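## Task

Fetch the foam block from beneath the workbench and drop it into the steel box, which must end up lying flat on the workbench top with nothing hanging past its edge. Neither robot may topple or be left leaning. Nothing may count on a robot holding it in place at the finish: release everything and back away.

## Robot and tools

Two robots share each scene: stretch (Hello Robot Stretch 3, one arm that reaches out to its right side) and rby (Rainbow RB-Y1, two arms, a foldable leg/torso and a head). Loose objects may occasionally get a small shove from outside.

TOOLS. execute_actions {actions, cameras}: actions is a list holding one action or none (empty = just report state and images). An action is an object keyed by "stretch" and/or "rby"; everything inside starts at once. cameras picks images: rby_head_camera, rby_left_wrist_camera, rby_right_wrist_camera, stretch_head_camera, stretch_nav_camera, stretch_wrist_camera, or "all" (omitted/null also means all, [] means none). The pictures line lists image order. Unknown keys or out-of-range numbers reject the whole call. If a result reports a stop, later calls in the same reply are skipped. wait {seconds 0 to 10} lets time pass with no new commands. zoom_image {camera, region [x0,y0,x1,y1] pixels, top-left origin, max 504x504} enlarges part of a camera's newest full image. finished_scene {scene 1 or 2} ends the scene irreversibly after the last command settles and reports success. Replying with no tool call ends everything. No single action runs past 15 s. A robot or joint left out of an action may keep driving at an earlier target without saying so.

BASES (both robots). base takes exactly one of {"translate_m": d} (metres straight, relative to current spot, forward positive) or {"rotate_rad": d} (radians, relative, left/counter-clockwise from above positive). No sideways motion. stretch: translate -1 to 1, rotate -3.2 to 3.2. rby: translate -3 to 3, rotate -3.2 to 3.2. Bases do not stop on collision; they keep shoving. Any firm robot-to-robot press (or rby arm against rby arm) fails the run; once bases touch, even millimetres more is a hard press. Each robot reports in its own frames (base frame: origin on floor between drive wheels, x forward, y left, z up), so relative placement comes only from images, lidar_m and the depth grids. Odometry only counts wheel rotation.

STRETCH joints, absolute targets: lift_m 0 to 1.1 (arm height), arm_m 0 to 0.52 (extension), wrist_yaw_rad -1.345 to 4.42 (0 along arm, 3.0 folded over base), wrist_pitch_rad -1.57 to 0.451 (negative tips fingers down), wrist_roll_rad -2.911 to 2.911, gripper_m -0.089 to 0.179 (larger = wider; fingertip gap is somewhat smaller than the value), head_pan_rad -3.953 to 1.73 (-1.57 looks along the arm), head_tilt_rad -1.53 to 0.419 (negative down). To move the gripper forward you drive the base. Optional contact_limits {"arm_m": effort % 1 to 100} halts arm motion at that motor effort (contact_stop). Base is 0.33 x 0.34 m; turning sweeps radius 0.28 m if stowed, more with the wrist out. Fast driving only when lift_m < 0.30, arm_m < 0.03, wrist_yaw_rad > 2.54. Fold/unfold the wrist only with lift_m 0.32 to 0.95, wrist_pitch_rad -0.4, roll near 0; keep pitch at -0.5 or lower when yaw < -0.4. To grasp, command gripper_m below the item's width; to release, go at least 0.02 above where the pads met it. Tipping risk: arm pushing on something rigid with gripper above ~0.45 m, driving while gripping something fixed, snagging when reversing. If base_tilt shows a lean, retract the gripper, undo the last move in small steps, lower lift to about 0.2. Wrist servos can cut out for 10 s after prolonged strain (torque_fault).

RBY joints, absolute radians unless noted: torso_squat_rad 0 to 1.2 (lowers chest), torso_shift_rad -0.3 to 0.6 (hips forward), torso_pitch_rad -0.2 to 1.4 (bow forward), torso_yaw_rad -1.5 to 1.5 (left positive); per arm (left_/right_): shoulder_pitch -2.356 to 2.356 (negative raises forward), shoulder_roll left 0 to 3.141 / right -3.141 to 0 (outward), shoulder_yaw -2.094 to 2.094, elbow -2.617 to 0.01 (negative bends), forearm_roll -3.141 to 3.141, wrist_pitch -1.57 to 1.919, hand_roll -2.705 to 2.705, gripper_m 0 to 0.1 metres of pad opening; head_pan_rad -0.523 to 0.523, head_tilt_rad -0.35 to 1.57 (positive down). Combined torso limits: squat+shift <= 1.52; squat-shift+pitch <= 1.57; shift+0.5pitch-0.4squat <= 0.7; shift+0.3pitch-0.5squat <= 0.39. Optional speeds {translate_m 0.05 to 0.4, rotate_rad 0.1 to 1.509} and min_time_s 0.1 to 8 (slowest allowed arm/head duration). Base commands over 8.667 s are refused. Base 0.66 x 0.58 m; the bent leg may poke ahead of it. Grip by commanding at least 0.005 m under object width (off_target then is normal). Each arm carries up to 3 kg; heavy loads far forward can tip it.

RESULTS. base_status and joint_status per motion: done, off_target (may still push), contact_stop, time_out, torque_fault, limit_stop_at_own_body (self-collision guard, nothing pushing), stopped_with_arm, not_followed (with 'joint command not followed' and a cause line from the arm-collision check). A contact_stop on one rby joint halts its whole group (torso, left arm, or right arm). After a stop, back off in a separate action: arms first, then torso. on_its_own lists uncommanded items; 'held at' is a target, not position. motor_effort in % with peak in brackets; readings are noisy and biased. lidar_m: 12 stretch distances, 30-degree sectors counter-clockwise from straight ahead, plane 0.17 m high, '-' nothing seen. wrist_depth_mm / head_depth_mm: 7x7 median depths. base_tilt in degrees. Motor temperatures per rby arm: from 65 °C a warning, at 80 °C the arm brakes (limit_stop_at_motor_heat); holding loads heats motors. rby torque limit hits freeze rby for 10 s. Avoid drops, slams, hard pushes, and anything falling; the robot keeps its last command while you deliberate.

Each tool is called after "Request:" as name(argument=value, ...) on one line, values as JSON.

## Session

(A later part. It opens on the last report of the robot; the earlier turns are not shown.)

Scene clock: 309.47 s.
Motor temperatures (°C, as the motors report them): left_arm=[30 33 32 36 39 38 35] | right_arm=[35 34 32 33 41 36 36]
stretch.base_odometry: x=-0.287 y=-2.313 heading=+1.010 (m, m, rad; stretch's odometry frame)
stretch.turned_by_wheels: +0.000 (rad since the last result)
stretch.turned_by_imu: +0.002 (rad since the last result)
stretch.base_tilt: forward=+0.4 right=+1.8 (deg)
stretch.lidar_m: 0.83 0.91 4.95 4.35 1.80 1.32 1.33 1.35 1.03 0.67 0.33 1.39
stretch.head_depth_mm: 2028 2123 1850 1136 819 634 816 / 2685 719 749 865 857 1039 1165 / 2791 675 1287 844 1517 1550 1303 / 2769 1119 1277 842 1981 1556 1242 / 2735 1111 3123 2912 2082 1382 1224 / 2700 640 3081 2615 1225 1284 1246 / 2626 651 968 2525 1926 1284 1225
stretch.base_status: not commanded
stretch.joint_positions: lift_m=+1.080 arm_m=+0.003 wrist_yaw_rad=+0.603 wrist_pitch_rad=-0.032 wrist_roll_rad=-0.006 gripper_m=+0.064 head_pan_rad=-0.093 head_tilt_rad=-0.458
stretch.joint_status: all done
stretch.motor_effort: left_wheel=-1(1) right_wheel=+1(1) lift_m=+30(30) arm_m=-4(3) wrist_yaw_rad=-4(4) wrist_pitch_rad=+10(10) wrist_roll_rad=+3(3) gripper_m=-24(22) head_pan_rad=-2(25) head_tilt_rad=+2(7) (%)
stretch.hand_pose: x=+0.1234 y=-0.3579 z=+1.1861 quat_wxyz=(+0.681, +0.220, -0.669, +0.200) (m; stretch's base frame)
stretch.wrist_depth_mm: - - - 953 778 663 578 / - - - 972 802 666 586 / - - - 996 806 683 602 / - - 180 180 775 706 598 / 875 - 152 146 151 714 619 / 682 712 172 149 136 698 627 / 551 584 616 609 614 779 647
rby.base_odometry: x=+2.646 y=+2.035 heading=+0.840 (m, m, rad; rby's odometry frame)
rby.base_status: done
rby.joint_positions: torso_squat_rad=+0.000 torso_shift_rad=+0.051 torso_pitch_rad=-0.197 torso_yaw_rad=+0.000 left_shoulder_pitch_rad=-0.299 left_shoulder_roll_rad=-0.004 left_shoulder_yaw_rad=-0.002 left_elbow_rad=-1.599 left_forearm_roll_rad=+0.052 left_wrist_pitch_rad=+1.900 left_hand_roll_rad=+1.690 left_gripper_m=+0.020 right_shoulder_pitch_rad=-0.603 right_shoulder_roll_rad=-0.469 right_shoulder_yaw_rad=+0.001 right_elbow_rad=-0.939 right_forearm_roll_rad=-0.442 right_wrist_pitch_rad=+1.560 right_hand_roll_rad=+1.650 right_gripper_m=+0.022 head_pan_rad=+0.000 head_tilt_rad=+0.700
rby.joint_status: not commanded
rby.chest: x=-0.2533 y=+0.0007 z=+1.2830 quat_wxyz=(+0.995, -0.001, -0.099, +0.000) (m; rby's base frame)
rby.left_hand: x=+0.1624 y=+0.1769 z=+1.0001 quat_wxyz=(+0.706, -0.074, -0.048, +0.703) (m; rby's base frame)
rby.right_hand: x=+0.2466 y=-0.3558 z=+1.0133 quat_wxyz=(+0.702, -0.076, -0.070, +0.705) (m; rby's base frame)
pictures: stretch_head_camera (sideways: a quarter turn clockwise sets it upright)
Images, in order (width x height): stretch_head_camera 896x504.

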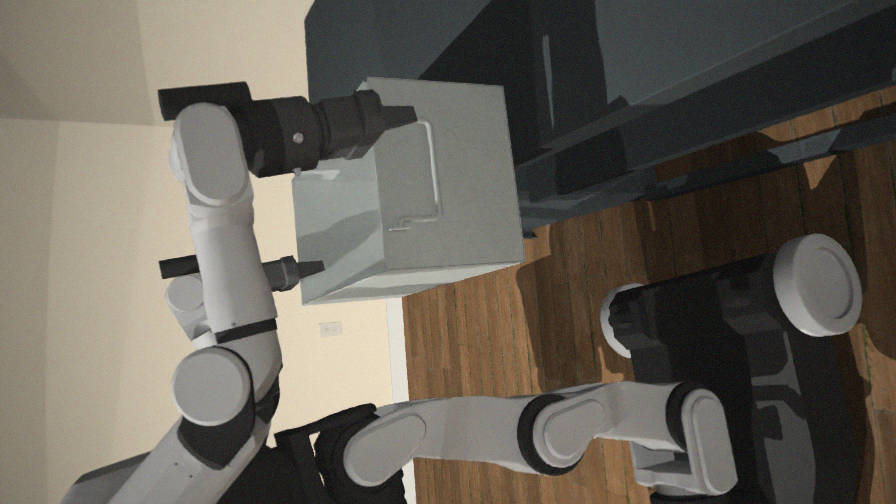

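Request:
execute_actions(actions=[{"rby":{"base":{"translate_m":0.1},"speeds":{"translate_m":0.1},"joints":{"torso_shift_rad":0.3}}}], cameras=["stretch_head_camera"])

Scene clock: 317.87 s.
Motor temperatures (°C, as the motors report them): left_arm=[30 33 32 36 39 38 35] | right_arm=[35 34 32 33 41 36 36]
stretch.base_odometry: x=-0.287 y=-2.313 heading=+1.010 (m, m, rad; stretch's odometry frame)
stretch.turned_by_wheels: +0.000 (rad since the last result)
stretch.turned_by_imu: +0.001 (rad since the last result)
stretch.base_tilt: forward=+0.4 right=+1.9 (deg)
stretch.lidar_m: 0.84 0.93 4.95 4.35 1.80 1.33 1.33 1.35 1.02 0.67 0.33 1.39
stretch.head_depth_mm: 2046 1989 1306 899 816 637 814 / 2669 2441 1111 986 856 1045 1165 / 2773 729 1498 1227 1516 1547 1274 / 2779 720 1510 2061 2043 1366 1237 / 709 778 1011 1156 1201 1360 1250 / 2615 868 1038 2717 2004 1285 1252 / 2647 2768 3114 2922 2091 1273 1250
stretch.base_status: not commanded
stretch.joint_positions: lift_m=+1.080 arm_m=+0.003 wrist_yaw_rad=+0.603 wrist_pitch_rad=-0.032 wrist_roll_rad=-0.006 gripper_m=+0.064 head_pan_rad=-0.093 head_tilt_rad=-0.458
stretch.joint_status: not commanded
stretch.motor_effort: left_wheel=-1(1) right_wheel=+0(0) lift_m=+30(30) arm_m=-3(3) wrist_yaw_rad=-4(4) wrist_pitch_rad=+10(10) wrist_roll_rad=+3(3) gripper_m=-23(22) head_pan_rad=-3(2) head_tilt_rad=+2(3) (%)
stretch.hand_pose: x=+0.1234 y=-0.3579 z=+1.1861 quat_wxyz=(+0.681, +0.220, -0.669, +0.200) (m; stretch's base frame)
stretch.wrist_depth_mm: - - - 966 790 662 578 / 582 - - 997 812 679 586 / - - - 992 820 682 595 / 857 761 181 181 791 706 611 / 671 - 151 146 151 699 619 / 665 716 172 149 136 705 635 / 544 577 622 602 610 777 644
rby.base_odometry: x=+2.713 y=+2.109 heading=+0.840 (m, m, rad; rby's odometry frame)
rby.base_status: done
rby.joint_positions: torso_squat_rad=+0.000 torso_shift_rad=+0.300 torso_pitch_rad=-0.199 torso_yaw_rad=+0.000 left_shoulder_pitch_rad=-0.304 left_shoulder_roll_rad=-0.004 left_shoulder_yaw_rad=-0.002 left_elbow_rad=-1.602 left_forearm_roll_rad=+0.052 left_wrist_pitch_rad=+1.900 left_hand_roll_rad=+1.690 left_gripper_m=+0.021 right_shoulder_pitch_rad=-0.603 right_shoulder_roll_rad=-0.470 right_shoulder_yaw_rad=+0.001 right_elbow_rad=-0.939 right_forearm_roll_rad=-0.441 right_wrist_pitch_rad=+1.560 right_hand_roll_rad=+1.650 right_gripper_m=+0.022 head_pan_rad=+0.000 head_tilt_rad=+0.700
rby.joint_status: all done
rby.chest: x=-0.0825 y=+0.0005 z=+1.2526 quat_wxyz=(+0.995, +0.000, -0.099, +0.000) (m; rby's base frame)
rby.left_hand: x=+0.3356 y=+0.1763 z=+0.9733 quat_wxyz=(+0.706, -0.077, -0.051, +0.702) (m; rby's base frame)
rby.right_hand: x=+0.4178 y=-0.3564 z=+0.9837 quat_wxyz=(+0.702, -0.077, -0.071, +0.704) (m; rby's base frame)
pictures: stretch_head_camera (sideways: a quarter turn clockwise sets it upright)
Images, in order (width x height): stretch_head_camera 896x504.

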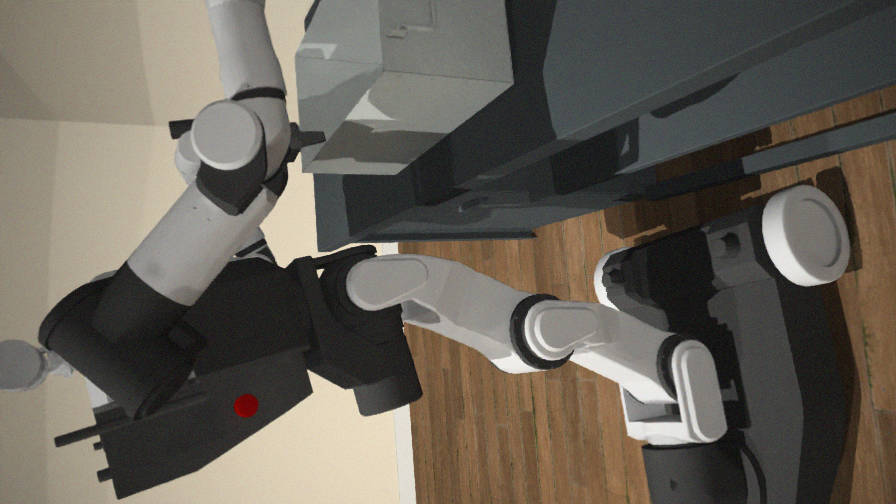

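Left side is touching; box is inside the edge. Release, lift hands, back away.

Request:
execute_actions(actions=[{"rby":{"joints":{"left_gripper_m":0.1,"right_gripper_m":0.1}}}], cameras=[])

Request:
execute_actions(actions=[{"rby":{"joints":{"left_shoulder_pitch_rad":-0.65,"right_shoulder_pitch_rad":-0.9}}}], cameras=[])

Request:
execute_actions(actions=[{"rby":{"base":{"translate_m":-1.0},"joints":{"torso_shift_rad":0.0,"torso_pitch_rad":0,"head_tilt_rad":0.5}},"stretch":{"joints":{"lift_m":1.1,"wrist_yaw_rad":0,"head_pan_rad":-1.2,"head_tilt_rad":-0.7}}}], cameras=[])

Request:
execute_actions(actions=[{"stretch":{"base":{"translate_m":1.0},"joints":{"arm_m":0.08}}}], cameras=["rby_head_camera","stretch_nav_camera","stretch_wrist_camera"])

Scene clock: 326.93 s.
Motor temperatures (°C, as the motors report them): left_arm=[30 33 32 35 39 38 35] | right_arm=[35 34 32 33 41 36 36]
stretch.base_odometry: x=-0.287 y=-2.313 heading=+1.010 (m, m, rad; stretch's odometry frame)
stretch.turned_by_wheels: +0.000 (rad since the last result)
stretch.turned_by_imu: +0.001 (rad since the last result)
stretch.base_tilt: forward=+0.5 right=+1.9 (deg)
stretch.lidar_m: 0.84 0.94 4.96 4.36 1.80 1.33 1.33 1.35 1.03 0.67 0.33 1.38
stretch.head_depth_mm: 2040 2012 1310 902 819 638 815 / 2647 2430 1272 991 856 1047 1163 / 2804 726 1499 1218 1510 1553 1269 / 2781 721 1249 2059 2050 1367 1233 / 709 777 1011 1160 1195 1361 1252 / 2614 873 1041 2748 1998 1290 1238 / 2629 2784 3168 2929 2084 1278 1251
stretch.base_status: not commanded
stretch.joint_positions: lift_m=+1.080 arm_m=+0.003 wrist_yaw_rad=+0.603 wrist_pitch_rad=-0.032 wrist_roll_rad=-0.006 gripper_m=+0.064 head_pan_rad=-0.093 head_tilt_rad=-0.458
stretch.joint_status: not commanded
stretch.motor_effort: left_wheel=-1(1) right_wheel=+0(0) lift_m=+30(30) arm_m=-3(3) wrist_yaw_rad=-4(4) wrist_pitch_rad=+10(10) wrist_roll_rad=+3(3) gripper_m=-23(23) head_pan_rad=-3(3) head_tilt_rad=+2(2) (%)
stretch.hand_pose: x=+0.1234 y=-0.3579 z=+1.1861 quat_wxyz=(+0.681, +0.220, -0.669, +0.200) (m; stretch's base frame)
stretch.wrist_depth_mm: - - - 963 783 664 575 / 585 - - 971 798 676 580 / - - - 989 825 688 596 / - 755 181 181 772 710 602 / 665 - 152 146 151 707 612 / 670 710 172 149 136 694 630 / 549 585 603 599 616 771 641
rby.base_odometry: x=+2.713 y=+2.109 heading=+0.840 (m, m, rad; rby's odometry frame)
rby.base_status: not commanded
rby.joint_positions: torso_squat_rad=+0.000 torso_shift_rad=+0.300 torso_pitch_rad=-0.199 torso_yaw_rad=+0.000 left_shoulder_pitch_rad=-0.300 left_shoulder_roll_rad=+0.000 left_shoulder_yaw_rad=+0.000 left_elbow_rad=-1.600 left_forearm_roll_rad=+0.050 left_wrist_pitch_rad=+1.900 left_hand_roll_rad=+1.690 left_gripper_m=+0.100 right_shoulder_pitch_rad=-0.605 right_shoulder_roll_rad=-0.475 right_shoulder_yaw_rad=+0.000 right_elbow_rad=-0.940 right_forearm_roll_rad=-0.440 right_wrist_pitch_rad=+1.560 right_hand_roll_rad=+1.650 right_gripper_m=+0.099 head_pan_rad=+0.000 head_tilt_rad=+0.700
rby.joint_status: all done
rby.chest: x=-0.0824 y=+0.0007 z=+1.2526 quat_wxyz=(+0.995, -0.001, -0.099, +0.000) (m; rby's base frame)
rby.left_hand: x=+0.3347 y=+0.1794 z=+0.9714 quat_wxyz=(+0.705, -0.074, -0.051, +0.704) (m; rby's base frame)
rby.right_hand: x=+0.4187 y=-0.3595 z=+0.9862 quat_wxyz=(+0.703, -0.080, -0.070, +0.703) (m; rby's base frame)
pictures: none
No camera images: the call's "cameras" was empty. Leave "cameras" out to get every camera's image.

Scene clock: 328.13 s.
Motor temperatures (°C, as the motors report them): left_arm=[30 33 32 35 39 38 35] | right_arm=[35 34 32 33 41 36 36]
stretch.base_odometry: x=-0.287 y=-2.313 heading=+1.010 (m, m, rad; stretch's odometry frame)
stretch.turned_by_wheels: +0.000 (rad since the last result)
stretch.turned_by_imu: +0.000 (rad since the last result)
stretch.base_tilt: forward=+0.4 right=+1.9 (deg)
stretch.lidar_m: 0.84 0.94 4.96 4.37 1.80 1.33 1.33 1.36 1.03 0.67 0.33 1.38
stretch.head_depth_mm: 2081 1943 1339 901 814 637 816 / 2487 705 1351 991 855 1039 1168 / 2838 726 1755 1230 1506 1554 1273 / 2696 762 1624 2038 2070 1371 1235 / 706 782 1010 1152 1195 1364 1257 / 2616 862 1041 2762 2015 1286 1245 / 2641 2803 3068 2943 2103 1278 1253
stretch.base_status: not commanded
stretch.joint_positions: lift_m=+1.080 arm_m=+0.003 wrist_yaw_rad=+0.603 wrist_pitch_rad=-0.032 wrist_roll_rad=-0.006 gripper_m=+0.064 head_pan_rad=-0.093 head_tilt_rad=-0.458
stretch.joint_status: not commanded
stretch.motor_effort: left_wheel=-1(1) right_wheel=+0(1) lift_m=+31(30) arm_m=-3(3) wrist_yaw_rad=-4(3) wrist_pitch_rad=+10(10) wrist_roll_rad=+3(3) gripper_m=-24(23) head_pan_rad=-3(3) head_tilt_rad=+2(2) (%)
stretch.hand_pose: x=+0.1234 y=-0.3579 z=+1.1861 quat_wxyz=(+0.681, +0.220, -0.669, +0.200) (m; stretch's base frame)
stretch.wrist_depth_mm: 584 722 - 944 775 665 574 / - - - 982 796 671 581 / - - - 985 812 690 600 / - 889 181 181 764 700 606 / 675 - 152 146 151 703 620 / 675 717 172 149 137 706 633 / 555 580 613 598 607 760 637
rby.base_odometry: x=+2.713 y=+2.109 heading=+0.840 (m, m, rad; rby's odometry frame)
rby.base_status: not commanded
rby.joint_positions: torso_squat_rad=+0.000 torso_shift_rad=+0.300 torso_pitch_rad=-0.199 torso_yaw_rad=+0.000 left_shoulder_pitch_rad=-0.650 left_shoulder_roll_rad=+0.000 left_shoulder_yaw_rad=+0.000 left_elbow_rad=-1.600 left_forearm_roll_rad=+0.050 left_wrist_pitch_rad=+1.900 left_hand_roll_rad=+1.690 left_gripper_m=+0.100 right_shoulder_pitch_rad=-0.900 right_shoulder_roll_rad=-0.475 right_shoulder_yaw_rad=+0.000 right_elbow_rad=-0.940 right_forearm_roll_rad=-0.440 right_wrist_pitch_rad=+1.560 right_hand_roll_rad=+1.650 right_gripper_m=+0.099 head_pan_rad=+0.000 head_tilt_rad=+0.700
rby.joint_status: all done
rby.chest: x=-0.0824 y=+0.0008 z=+1.2526 quat_wxyz=(+0.995, -0.001, -0.099, +0.000) (m; rby's base frame)
rby.left_hand: x=+0.4204 y=+0.1300 z=+1.1279 quat_wxyz=(+0.727, -0.183, -0.170, +0.639) (m; rby's base frame)
rby.right_hand: x=+0.5046 y=-0.3088 z=+1.1454 quat_wxyz=(+0.650, -0.180, -0.164, +0.720) (m; rby's base frame)
pictures: none
No camera images: the call's "cameras" was empty. Leave "cameras" out to get every camera's image.

Scene clock: 332.23 s.
Motor temperatures (°C, as the motors report them): left_arm=[30 33 32 35 39 38 35] | right_arm=[35 34 32 33 41 36 36]
stretch.base_odometry: x=-0.287 y=-2.313 heading=+1.010 (m, m, rad; stretch's odometry frame)
stretch.turned_by_wheels: +0.000 (rad since the last result)
stretch.turned_by_imu: +0.001 (rad since the last result)
stretch.base_tilt: forward=+0.4 right=+1.9 (deg)
stretch.lidar_m: 1.39 1.11 1.12 4.39 1.79 1.33 1.33 1.35 1.03 0.67 0.33 1.39
stretch.head_depth_mm: 773 310 1025 1153 1314 1349 1165 / 817 942 1035 1184 1388 1347 1161 / 847 949 1032 1181 1403 1340 1158 / 881 989 1051 794 1034 991 1121 / 911 1030 1051 796 641 685 794 / 946 1070 1054 793 640 535 798 / 981 1121 1058 801 642 550 1081
stretch.base_status: not commanded
stretch.joint_positions: lift_m=+1.100 arm_m=+0.003 wrist_yaw_rad=+0.003 wrist_pitch_rad=-0.031 wrist_roll_rad=-0.006 gripper_m=+0.064 head_pan_rad=-1.193 head_tilt_rad=-0.691
stretch.joint_status: all done
stretch.motor_effort: left_wheel=-2(1) right_wheel=+1(1) lift_m=+30(32) arm_m=-3(3) wrist_yaw_rad=-4(6) wrist_pitch_rad=+10(10) wrist_roll_rad=+3(3) gripper_m=-22(23) head_pan_rad=-3(36) head_tilt_rad=-4(17) (%)
stretch.hand_pose: x=-0.0206 y=-0.4029 z=+1.2062 quat_wxyz=(+0.709, +0.013, -0.705, -0.010) (m; stretch's base frame)
stretch.wrist_depth_mm: 755 732 721 699 694 685 657 / 778 781 759 734 723 703 690 / 825 810 776 767 752 729 715 / 868 829 181 181 768 771 743 / 886 - 152 146 151 794 779 / 707 739 172 149 136 830 817 / 570 610 926 923 879 878 851
rby.base_odometry: x=+2.045 y=+1.365 heading=+0.839 (m, m, rad; rby's odometry frame)
rby.base_status: done
rby.joint_positions: torso_squat_rad=+0.000 torso_shift_rad=+0.000 torso_pitch_rad=+0.000 torso_yaw_rad=+0.000 left_shoulder_pitch_rad=-0.650 left_shoulder_roll_rad=+0.000 left_shoulder_yaw_rad=+0.000 left_elbow_rad=-1.600 left_forearm_roll_rad=+0.050 left_wrist_pitch_rad=+1.900 left_hand_roll_rad=+1.690 left_gripper_m=+0.100 right_shoulder_pitch_rad=-0.900 right_shoulder_roll_rad=-0.475 right_shoulder_yaw_rad=+0.000 right_elbow_rad=-0.940 right_forearm_roll_rad=-0.440 right_wrist_pitch_rad=+1.560 right_hand_roll_rad=+1.650 right_gripper_m=+0.099 head_pan_rad=+0.000 head_tilt_rad=+0.500
rby.joint_status: all done
rby.chest: x=-0.2281 y=+0.0008 z=+1.2899 quat_wxyz=(+1.000, -0.001, +0.000, +0.000) (m; rby's base frame)
rby.left_hand: x=+0.2401 y=+0.1300 z=+1.0682 quat_wxyz=(+0.741, -0.118, -0.097, +0.654) (m; rby's base frame)
rby.right_hand: x=+0.3261 y=-0.3089 z=+1.0689 quat_wxyz=(+0.663, -0.108, -0.098, +0.734) (m; rby's base frame)
pictures: none
No camera images: the call's "cameras" was empty. Leave "cameras" out to get every camera's image.

Scene clock: 343.90 s.
Motor temperatures (°C, as the motors report them): left_arm=[30 33 32 35 39 38 35] | right_arm=[35 33 32 33 40 36 36]
stretch.base_odometry: x=+0.245 y=-1.466 heading=+1.010 (m, m, rad; stretch's odometry frame)
stretch.turned_by_wheels: +0.000 (rad since the last result)
stretch.turned_by_imu: -0.002 (rad since the last result)
stretch.base_tilt: forward=+0.4 right=+1.8 (deg)
stretch.lidar_m: 2.32 2.36 0.83 0.79 3.14 2.36 2.31 0.79 1.01 0.98 0.50 0.49
stretch.head_depth_mm: 799 955 988 694 462 522 489 / 849 965 675 708 484 533 738 / 887 994 692 725 510 533 766 / 919 1037 710 743 537 534 812 / 949 1074 736 755 567 562 831 / 985 1115 1007 535 590 576 1026 / 1030 1172 1052 552 625 771 1102
stretch.base_status: done
stretch.joint_positions: lift_m=+1.100 arm_m=+0.080 wrist_yaw_rad=+0.002 wrist_pitch_rad=-0.031 wrist_roll_rad=-0.006 gripper_m=+0.064 head_pan_rad=-1.193 head_tilt_rad=-0.691
stretch.joint_status: all done
stretch.motor_effort: left_wheel=-1(3) right_wheel=+0(5) lift_m=+30(30) arm_m=+4(4) wrist_yaw_rad=-2(4) wrist_pitch_rad=+10(10) wrist_roll_rad=+3(3) gripper_m=-23(23) head_pan_rad=-2(3) head_tilt_rad=-3(4) (%)
stretch.hand_pose: x=-0.0210 y=-0.4799 z=+1.2062 quat_wxyz=(+0.709, +0.012, -0.705, -0.011) (m; stretch's base frame)
stretch.wrist_depth_mm: 722 707 707 678 667 661 636 / 744 734 710 711 684 674 665 / 783 774 741 738 725 704 702 / 820 809 181 180 748 730 722 / 855 - 151 146 151 767 755 / 715 755 172 149 136 800 775 / 386 383 385 375 375 742 796
rby.base_odometry: x=+2.045 y=+1.365 heading=+0.839 (m, m, rad; rby's odometry frame)
rby.base_status: not commanded
rby.joint_positions: torso_squat_rad=+0.000 torso_shift_rad=+0.000 torso_pitch_rad=+0.000 torso_yaw_rad=+0.000 left_shoulder_pitch_rad=-0.650 left_shoulder_roll_rad=+0.000 left_shoulder_yaw_rad=+0.000 left_elbow_rad=-1.600 left_forearm_roll_rad=+0.050 left_wrist_pitch_rad=+1.900 left_hand_roll_rad=+1.690 left_gripper_m=+0.100 right_shoulder_pitch_rad=-0.900 right_shoulder_roll_rad=-0.475 right_shoulder_yaw_rad=+0.000 right_elbow_rad=-0.940 right_forearm_roll_rad=-0.440 right_wrist_pitch_rad=+1.560 right_hand_roll_rad=+1.650 right_gripper_m=+0.099 head_pan_rad=+0.000 head_tilt_rad=+0.500
rby.joint_status: not commanded
rby.chest: x=-0.2281 y=+0.0008 z=+1.2899 quat_wxyz=(+1.000, -0.001, +0.000, +0.000) (m; rby's base frame)
rby.left_hand: x=+0.2401 y=+0.1300 z=+1.0682 quat_wxyz=(+0.741, -0.118, -0.097, +0.654) (m; rby's base frame)
rby.right_hand: x=+0.3261 y=-0.3089 z=+1.0689 quat_wxyz=(+0.663, -0.108, -0.098, +0.734) (m; rby's base frame)
pictures: rby_head_camera, stretch_nav_camera (sideways: a quarter turn counterclockwise sets it upright), stretch_wrist_camera
Images, in order (width x height): rby_head_camera 896x504, stretch_nav_camera 672x504, stretch_wrist_camera 644x364.

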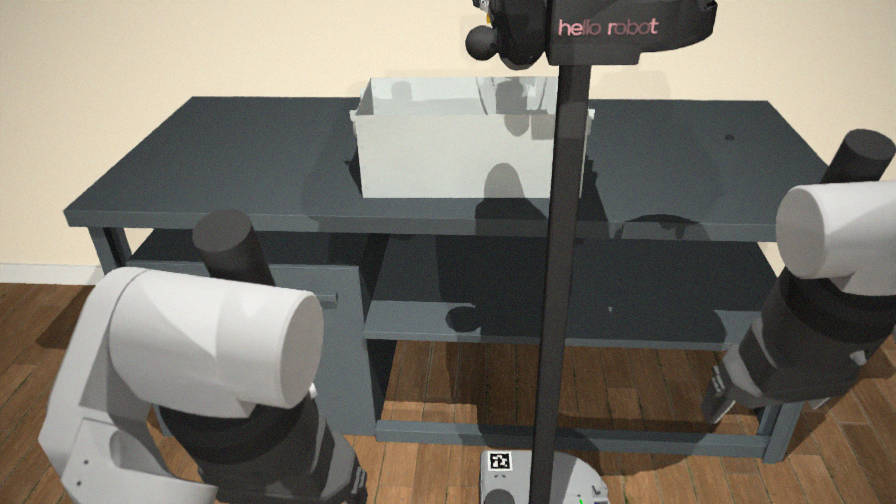

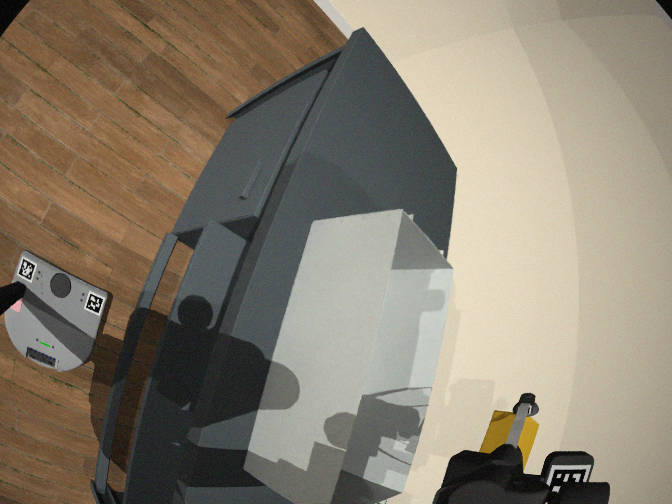

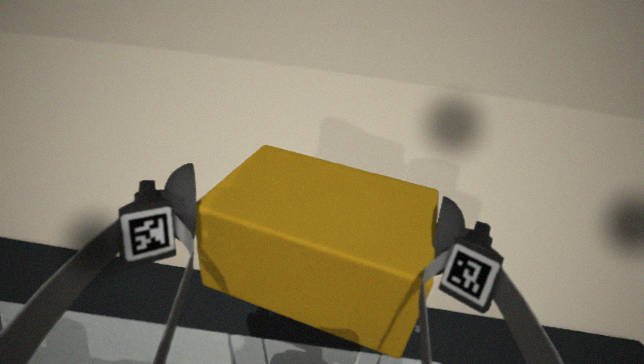

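Request:
execute_actions(actions=[{"stretch":{"base":{"translate_m":0.1},"joints":{"arm_m":0.24,"wrist_pitch_rad":-1.2}}}], cameras=[])

Request:
execute_actions(actions=[{"stretch":{"joints":{"lift_m":1.02}}}], cameras=["rby_head_camera","stretch_wrist_camera"])

Scene clock: 350.17 s.
Motor temperatures (°C, as the motors report them): left_arm=[30 33 32 35 39 38 35] | right_arm=[35 33 32 33 40 36 36]
stretch.base_odometry: x=+0.298 y=-1.381 heading=+1.010 (m, m, rad; stretch's odometry frame)
stretch.turned_by_wheels: +0.000 (rad since the last result)
stretch.turned_by_imu: +0.000 (rad since the last result)
stretch.base_tilt: forward=+0.3 right=+1.8 (deg)
stretch.lidar_m: 2.22 2.28 0.85 0.79 0.81 2.46 2.40 0.88 1.01 0.89 0.43 0.50
stretch.head_depth_mm: 837 924 638 697 461 522 493 / 864 960 674 720 485 534 752 / 890 997 695 724 510 534 781 / 918 1037 705 733 538 538 814 / 954 1082 1051 525 568 560 916 / 987 1119 1050 771 640 577 1006 / 1028 1165 1058 798 640 782 1100
stretch.base_status: done
stretch.joint_positions: lift_m=+1.100 arm_m=+0.240 wrist_yaw_rad=-0.002 wrist_pitch_rad=-1.200 wrist_roll_rad=-0.007 gripper_m=+0.063 head_pan_rad=-1.193 head_tilt_rad=-0.691
stretch.joint_status: all done
stretch.motor_effort: left_wheel=-1(5) right_wheel=-1(23) lift_m=+15(30) arm_m=+3(2) wrist_yaw_rad=+1(23) wrist_pitch_rad=+0(55) wrist_roll_rad=+4(18) gripper_m=-1(32) head_pan_rad=-2(3) head_tilt_rad=-4(3) (%)
stretch.hand_pose: x=-0.0217 y=-0.4550 z=+0.9916 quat_wxyz=(+0.585, +0.400, -0.582, -0.399) (m; stretch's base frame)
stretch.wrist_depth_mm: 289 341 322 301 282 264 249 / 296 385 387 389 375 348 308 / 301 375 379 387 391 391 318 / 298 299 375 375 381 385 310 / 327 364 - 371 374 375 303 / 255 299 336 363 367 371 295 / 197 186 203 216 245 299 274
rby.base_odometry: x=+2.045 y=+1.365 heading=+0.839 (m, m, rad; rby's odometry frame)
rby.base_status: not commanded
rby.joint_positions: torso_squat_rad=+0.000 torso_shift_rad=+0.000 torso_pitch_rad=+0.000 torso_yaw_rad=+0.000 left_shoulder_pitch_rad=-0.650 left_shoulder_roll_rad=+0.000 left_shoulder_yaw_rad=+0.000 left_elbow_rad=-1.600 left_forearm_roll_rad=+0.050 left_wrist_pitch_rad=+1.900 left_hand_roll_rad=+1.690 left_gripper_m=+0.100 right_shoulder_pitch_rad=-0.900 right_shoulder_roll_rad=-0.475 right_shoulder_yaw_rad=+0.000 right_elbow_rad=-0.940 right_forearm_roll_rad=-0.440 right_wrist_pitch_rad=+1.560 right_hand_roll_rad=+1.650 right_gripper_m=+0.099 head_pan_rad=+0.000 head_tilt_rad=+0.500
rby.joint_status: not commanded
rby.chest: x=-0.2281 y=+0.0008 z=+1.2899 quat_wxyz=(+1.000, -0.001, +0.000, +0.000) (m; rby's base frame)
rby.left_hand: x=+0.2401 y=+0.1300 z=+1.0682 quat_wxyz=(+0.741, -0.118, -0.097, +0.654) (m; rby's base frame)
rby.right_hand: x=+0.3261 y=-0.3089 z=+1.0689 quat_wxyz=(+0.663, -0.108, -0.098, +0.734) (m; rby's base frame)
pictures: none
No camera images: the call's "cameras" was empty. Leave "cameras" out to get every camera's image.

Scene clock: 351.73 s.
Motor temperatures (°C, as the motors report them): left_arm=[30 33 32 35 39 38 35] | right_arm=[35 33 32 33 40 36 36]
stretch.base_odometry: x=+0.298 y=-1.381 heading=+1.010 (m, m, rad; stretch's odometry frame)
stretch.turned_by_wheels: +0.000 (rad since the last result)
stretch.turned_by_imu: +0.000 (rad since the last result)
stretch.base_tilt: forward=+0.4 right=+1.9 (deg)
stretch.lidar_m: 2.22 2.28 0.85 0.79 0.81 2.46 2.40 0.88 1.01 0.89 0.43 0.50
stretch.head_depth_mm: 837 930 - 715 462 522 492 / 861 964 678 703 485 533 748 / 891 1000 692 727 510 534 783 / 920 1039 705 730 537 539 815 / 952 1079 1046 525 569 563 911 / 992 1123 1053 769 641 578 1006 / 1027 1172 1060 799 641 780 1103
stretch.base_status: not commanded
stretch.joint_positions: lift_m=+1.020 arm_m=+0.240 wrist_yaw_rad=-0.002 wrist_pitch_rad=-1.201 wrist_roll_rad=-0.007 gripper_m=+0.063 head_pan_rad=-1.193 head_tilt_rad=-0.691
stretch.joint_status: all done
stretch.motor_effort: left_wheel=-1(1) right_wheel=-1(1) lift_m=+16(14) arm_m=+3(3) wrist_yaw_rad=+2(2) wrist_pitch_rad=+1(0) wrist_roll_rad=+4(3) gripper_m=+0(0) head_pan_rad=-3(3) head_tilt_rad=-4(3) (%)
stretch.hand_pose: x=-0.0217 y=-0.4547 z=+0.9115 quat_wxyz=(+0.585, +0.400, -0.581, -0.399) (m; stretch's base frame)
stretch.wrist_depth_mm: 290 306 310 302 283 263 249 / 295 301 306 307 309 311 307 / 219 234 297 302 304 306 305 / 217 229 294 297 301 300 304 / 284 287 - 291 294 294 295 / 254 281 283 284 287 291 290 / 177 178 202 214 242 287 276
rby.base_odometry: x=+2.045 y=+1.365 heading=+0.839 (m, m, rad; rby's odometry frame)
rby.base_status: not commanded
rby.joint_positions: torso_squat_rad=+0.000 torso_shift_rad=+0.000 torso_pitch_rad=+0.000 torso_yaw_rad=+0.000 left_shoulder_pitch_rad=-0.650 left_shoulder_roll_rad=+0.000 left_shoulder_yaw_rad=+0.000 left_elbow_rad=-1.600 left_forearm_roll_rad=+0.050 left_wrist_pitch_rad=+1.900 left_hand_roll_rad=+1.690 left_gripper_m=+0.100 right_shoulder_pitch_rad=-0.900 right_shoulder_roll_rad=-0.475 right_shoulder_yaw_rad=+0.000 right_elbow_rad=-0.940 right_forearm_roll_rad=-0.440 right_wrist_pitch_rad=+1.560 right_hand_roll_rad=+1.650 right_gripper_m=+0.099 head_pan_rad=+0.000 head_tilt_rad=+0.500
rby.joint_status: not commanded
rby.chest: x=-0.2281 y=+0.0008 z=+1.2899 quat_wxyz=(+1.000, -0.001, +0.000, +0.000) (m; rby's base frame)
rby.left_hand: x=+0.2401 y=+0.1300 z=+1.0682 quat_wxyz=(+0.741, -0.118, -0.097, +0.654) (m; rby's base frame)
rby.right_hand: x=+0.3261 y=-0.3089 z=+1.0689 quat_wxyz=(+0.663, -0.108, -0.098, +0.734) (m; rby's base frame)
pictures: rby_head_camera, stretch_wrist_camera
Images, in order (width x height): rby_head_camera 896x504, stretch_wrist_camera 644x364.

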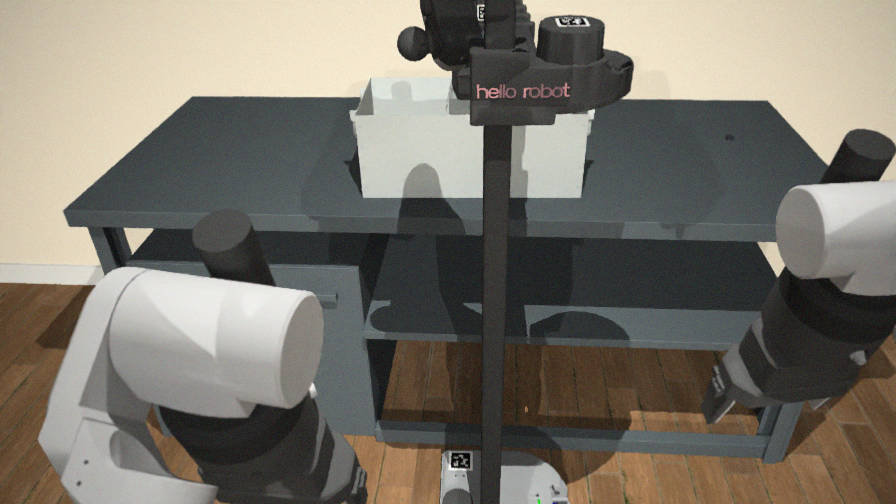

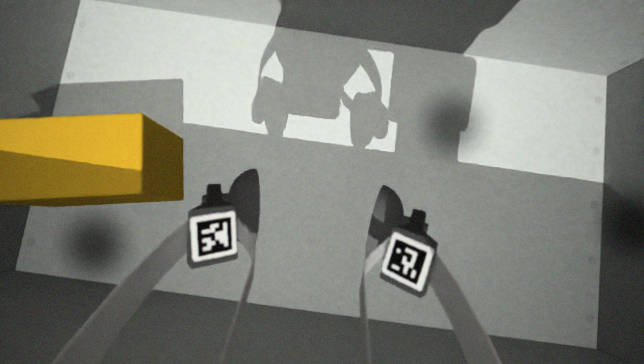

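The block got knocked loose on the rim but landed in the box. Clear out.

Request:
execute_actions(actions=[{"stretch":{"joints":{"lift_m":1.1,"wrist_pitch_rad":-0.5}}}], cameras=[])

Request:
execute_actions(actions=[{"stretch":{"joints":{"arm_m":0.0,"wrist_pitch_rad":0,"wrist_yaw_rad":1.9}}}], cameras=["rby_head_camera"])

Request:
finished_scene(scene=1)

Scene clock: 359.43 s.
Motor temperatures (°C, as the motors report them): left_arm=[30 33 32 35 39 38 35] | right_arm=[35 33 32 33 40 36 36]
stretch.base_odometry: x=+0.298 y=-1.381 heading=+1.010 (m, m, rad; stretch's odometry frame)
stretch.turned_by_wheels: +0.000 (rad since the last result)
stretch.turned_by_imu: +0.001 (rad since the last result)
stretch.base_tilt: forward=+0.3 right=+1.9 (deg)
stretch.lidar_m: 2.22 2.28 0.85 0.80 0.81 2.46 2.40 0.88 1.01 0.89 0.43 0.49
stretch.head_depth_mm: 835 917 991 696 462 521 492 / 862 963 676 709 484 535 753 / 893 999 694 723 510 535 780 / 921 1034 704 730 537 542 814 / 957 1077 1044 525 568 562 917 / 993 1132 1055 770 643 577 1005 / 1025 1171 1054 796 640 777 1097
stretch.base_status: not commanded
stretch.joint_positions: lift_m=+1.100 arm_m=+0.240 wrist_yaw_rad=-0.002 wrist_pitch_rad=-0.520 wrist_roll_rad=-0.007 gripper_m=+0.063 head_pan_rad=-1.193 head_tilt_rad=-0.691
stretch.joint_status: all done
stretch.motor_effort: left_wheel=-1(1) right_wheel=-1(1) lift_m=+30(34) arm_m=+4(3) wrist_yaw_rad=+2(2) wrist_pitch_rad=+6(7) wrist_roll_rad=+3(4) gripper_m=+0(1) head_pan_rad=-4(3) head_tilt_rad=-4(4) (%)
stretch.hand_pose: x=-0.0219 y=-0.5950 z=+1.0901 quat_wxyz=(+0.686, +0.182, -0.681, -0.182) (m; stretch's base frame)
stretch.wrist_depth_mm: 608 584 574 550 533 513 491 / 693 671 638 620 592 577 553 / 651 686 694 682 673 641 619 / 558 575 615 624 665 680 688 / 288 505 - 542 575 585 607 / 314 311 298 292 289 506 526 / 326 387 387 369 346 318 286
rby.base_odometry: x=+2.045 y=+1.365 heading=+0.839 (m, m, rad; rby's odometry frame)
rby.base_status: not commanded
rby.joint_positions: torso_squat_rad=+0.000 torso_shift_rad=+0.000 torso_pitch_rad=+0.000 torso_yaw_rad=+0.000 left_shoulder_pitch_rad=-0.650 left_shoulder_roll_rad=+0.000 left_shoulder_yaw_rad=+0.000 left_elbow_rad=-1.600 left_forearm_roll_rad=+0.050 left_wrist_pitch_rad=+1.900 left_hand_roll_rad=+1.690 left_gripper_m=+0.100 right_shoulder_pitch_rad=-0.900 right_shoulder_roll_rad=-0.475 right_shoulder_yaw_rad=+0.000 right_elbow_rad=-0.940 right_forearm_roll_rad=-0.440 right_wrist_pitch_rad=+1.560 right_hand_roll_rad=+1.650 right_gripper_m=+0.099 head_pan_rad=+0.000 head_tilt_rad=+0.500
rby.joint_status: not commanded
rby.chest: x=-0.2281 y=+0.0008 z=+1.2899 quat_wxyz=(+1.000, -0.001, +0.000, +0.000) (m; rby's base frame)
rby.left_hand: x=+0.2401 y=+0.1300 z=+1.0682 quat_wxyz=(+0.741, -0.118, -0.097, +0.654) (m; rby's base frame)
rby.right_hand: x=+0.3261 y=-0.3089 z=+1.0689 quat_wxyz=(+0.663, -0.108, -0.098, +0.734) (m; rby's base frame)
pictures: none
No camera images: the call's "cameras" was empty. Leave "cameras" out to get every camera's image.

Scene clock: 362.40 s.
Motor temperatures (°C, as the motors report them): left_arm=[30 33 32 35 39 38 35] | right_arm=[35 33 32 33 40 36 36]
stretch.base_odometry: x=+0.298 y=-1.381 heading=+1.010 (m, m, rad; stretch's odometry frame)
stretch.turned_by_wheels: +0.000 (rad since the last result)
stretch.turned_by_imu: +0.001 (rad since the last result)
stretch.base_tilt: forward=+0.3 right=+1.9 (deg)
stretch.lidar_m: 2.22 2.28 0.84 0.79 0.81 2.45 2.40 0.88 1.01 0.90 0.43 0.49
stretch.head_depth_mm: 835 919 638 - - 520 491 / 863 964 1017 - - 522 753 / 891 993 1080 - - 510 781 / 911 1009 - - - 522 811 / - - - - - 840 912 / - - - - - 748 1008 / - - - - - 800 1097
stretch.base_status: not commanded
stretch.joint_positions: lift_m=+1.100 arm_m=+0.003 wrist_yaw_rad=+1.898 wrist_pitch_rad=-0.025 wrist_roll_rad=-0.005 gripper_m=+0.063 head_pan_rad=-1.193 head_tilt_rad=-0.691
stretch.joint_status: all done
joint sent to its limit — the command would take stretch.arm_m past its lower limit, so that joint was sent only as far as its limit.
stretch.motor_effort: left_wheel=+0(1) right_wheel=-1(1) lift_m=+30(30) arm_m=-3(3) wrist_yaw_rad=+3(3) wrist_pitch_rad=+8(7) wrist_roll_rad=+3(3) gripper_m=+0(1) head_pan_rad=-3(2) head_tilt_rad=-4(3) (%)
stretch.hand_pose: x=+0.2207 y=-0.0655 z=+1.2079 quat_wxyz=(+0.420, +0.578, -0.403, +0.571) (m; stretch's base frame)
stretch.wrist_depth_mm: - - - - - - - / - - - - - - - / - - - - - - - / - - - - - - - / - - - - - - - / - - - - - - - / - - - - - 766 -
rby.base_odometry: x=+2.045 y=+1.365 heading=+0.839 (m, m, rad; rby's odometry frame)
rby.base_status: not commanded
rby.joint_positions: torso_squat_rad=+0.000 torso_shift_rad=+0.000 torso_pitch_rad=+0.000 torso_yaw_rad=+0.000 left_shoulder_pitch_rad=-0.650 left_shoulder_roll_rad=+0.000 left_shoulder_yaw_rad=+0.000 left_elbow_rad=-1.600 left_forearm_roll_rad=+0.050 left_wrist_pitch_rad=+1.900 left_hand_roll_rad=+1.690 left_gripper_m=+0.100 right_shoulder_pitch_rad=-0.900 right_shoulder_roll_rad=-0.475 right_shoulder_yaw_rad=+0.000 right_elbow_rad=-0.940 right_forearm_roll_rad=-0.440 right_wrist_pitch_rad=+1.560 right_hand_roll_rad=+1.650 right_gripper_m=+0.099 head_pan_rad=+0.000 head_tilt_rad=+0.500
rby.joint_status: not commanded
rby.chest: x=-0.2281 y=+0.0008 z=+1.2899 quat_wxyz=(+1.000, -0.001, +0.000, +0.000) (m; rby's base frame)
rby.left_hand: x=+0.2401 y=+0.1300 z=+1.0682 quat_wxyz=(+0.741, -0.118, -0.097, +0.654) (m; rby's base frame)
rby.right_hand: x=+0.3261 y=-0.3089 z=+1.0689 quat_wxyz=(+0.663, -0.108, -0.098, +0.734) (m; rby's base frame)
pictures: rby_head_camera
Images, in order (width x height): rby_head_camera 896x504.

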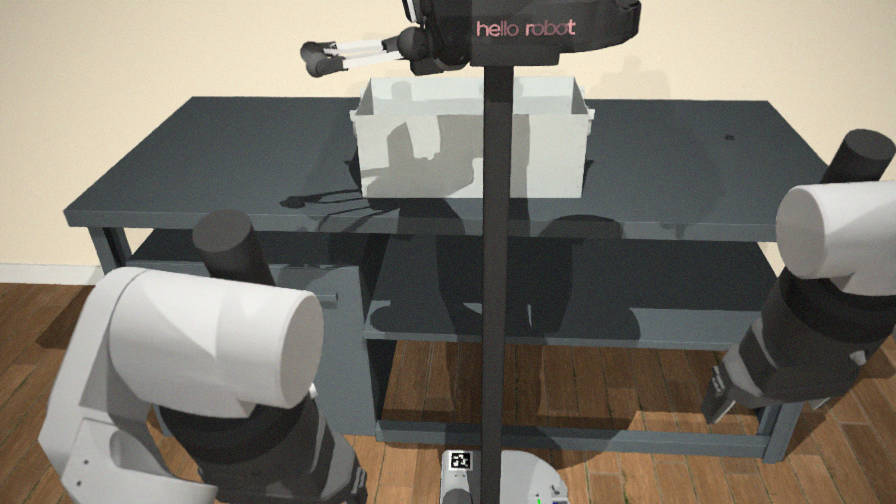

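The scene is finished: the task was done.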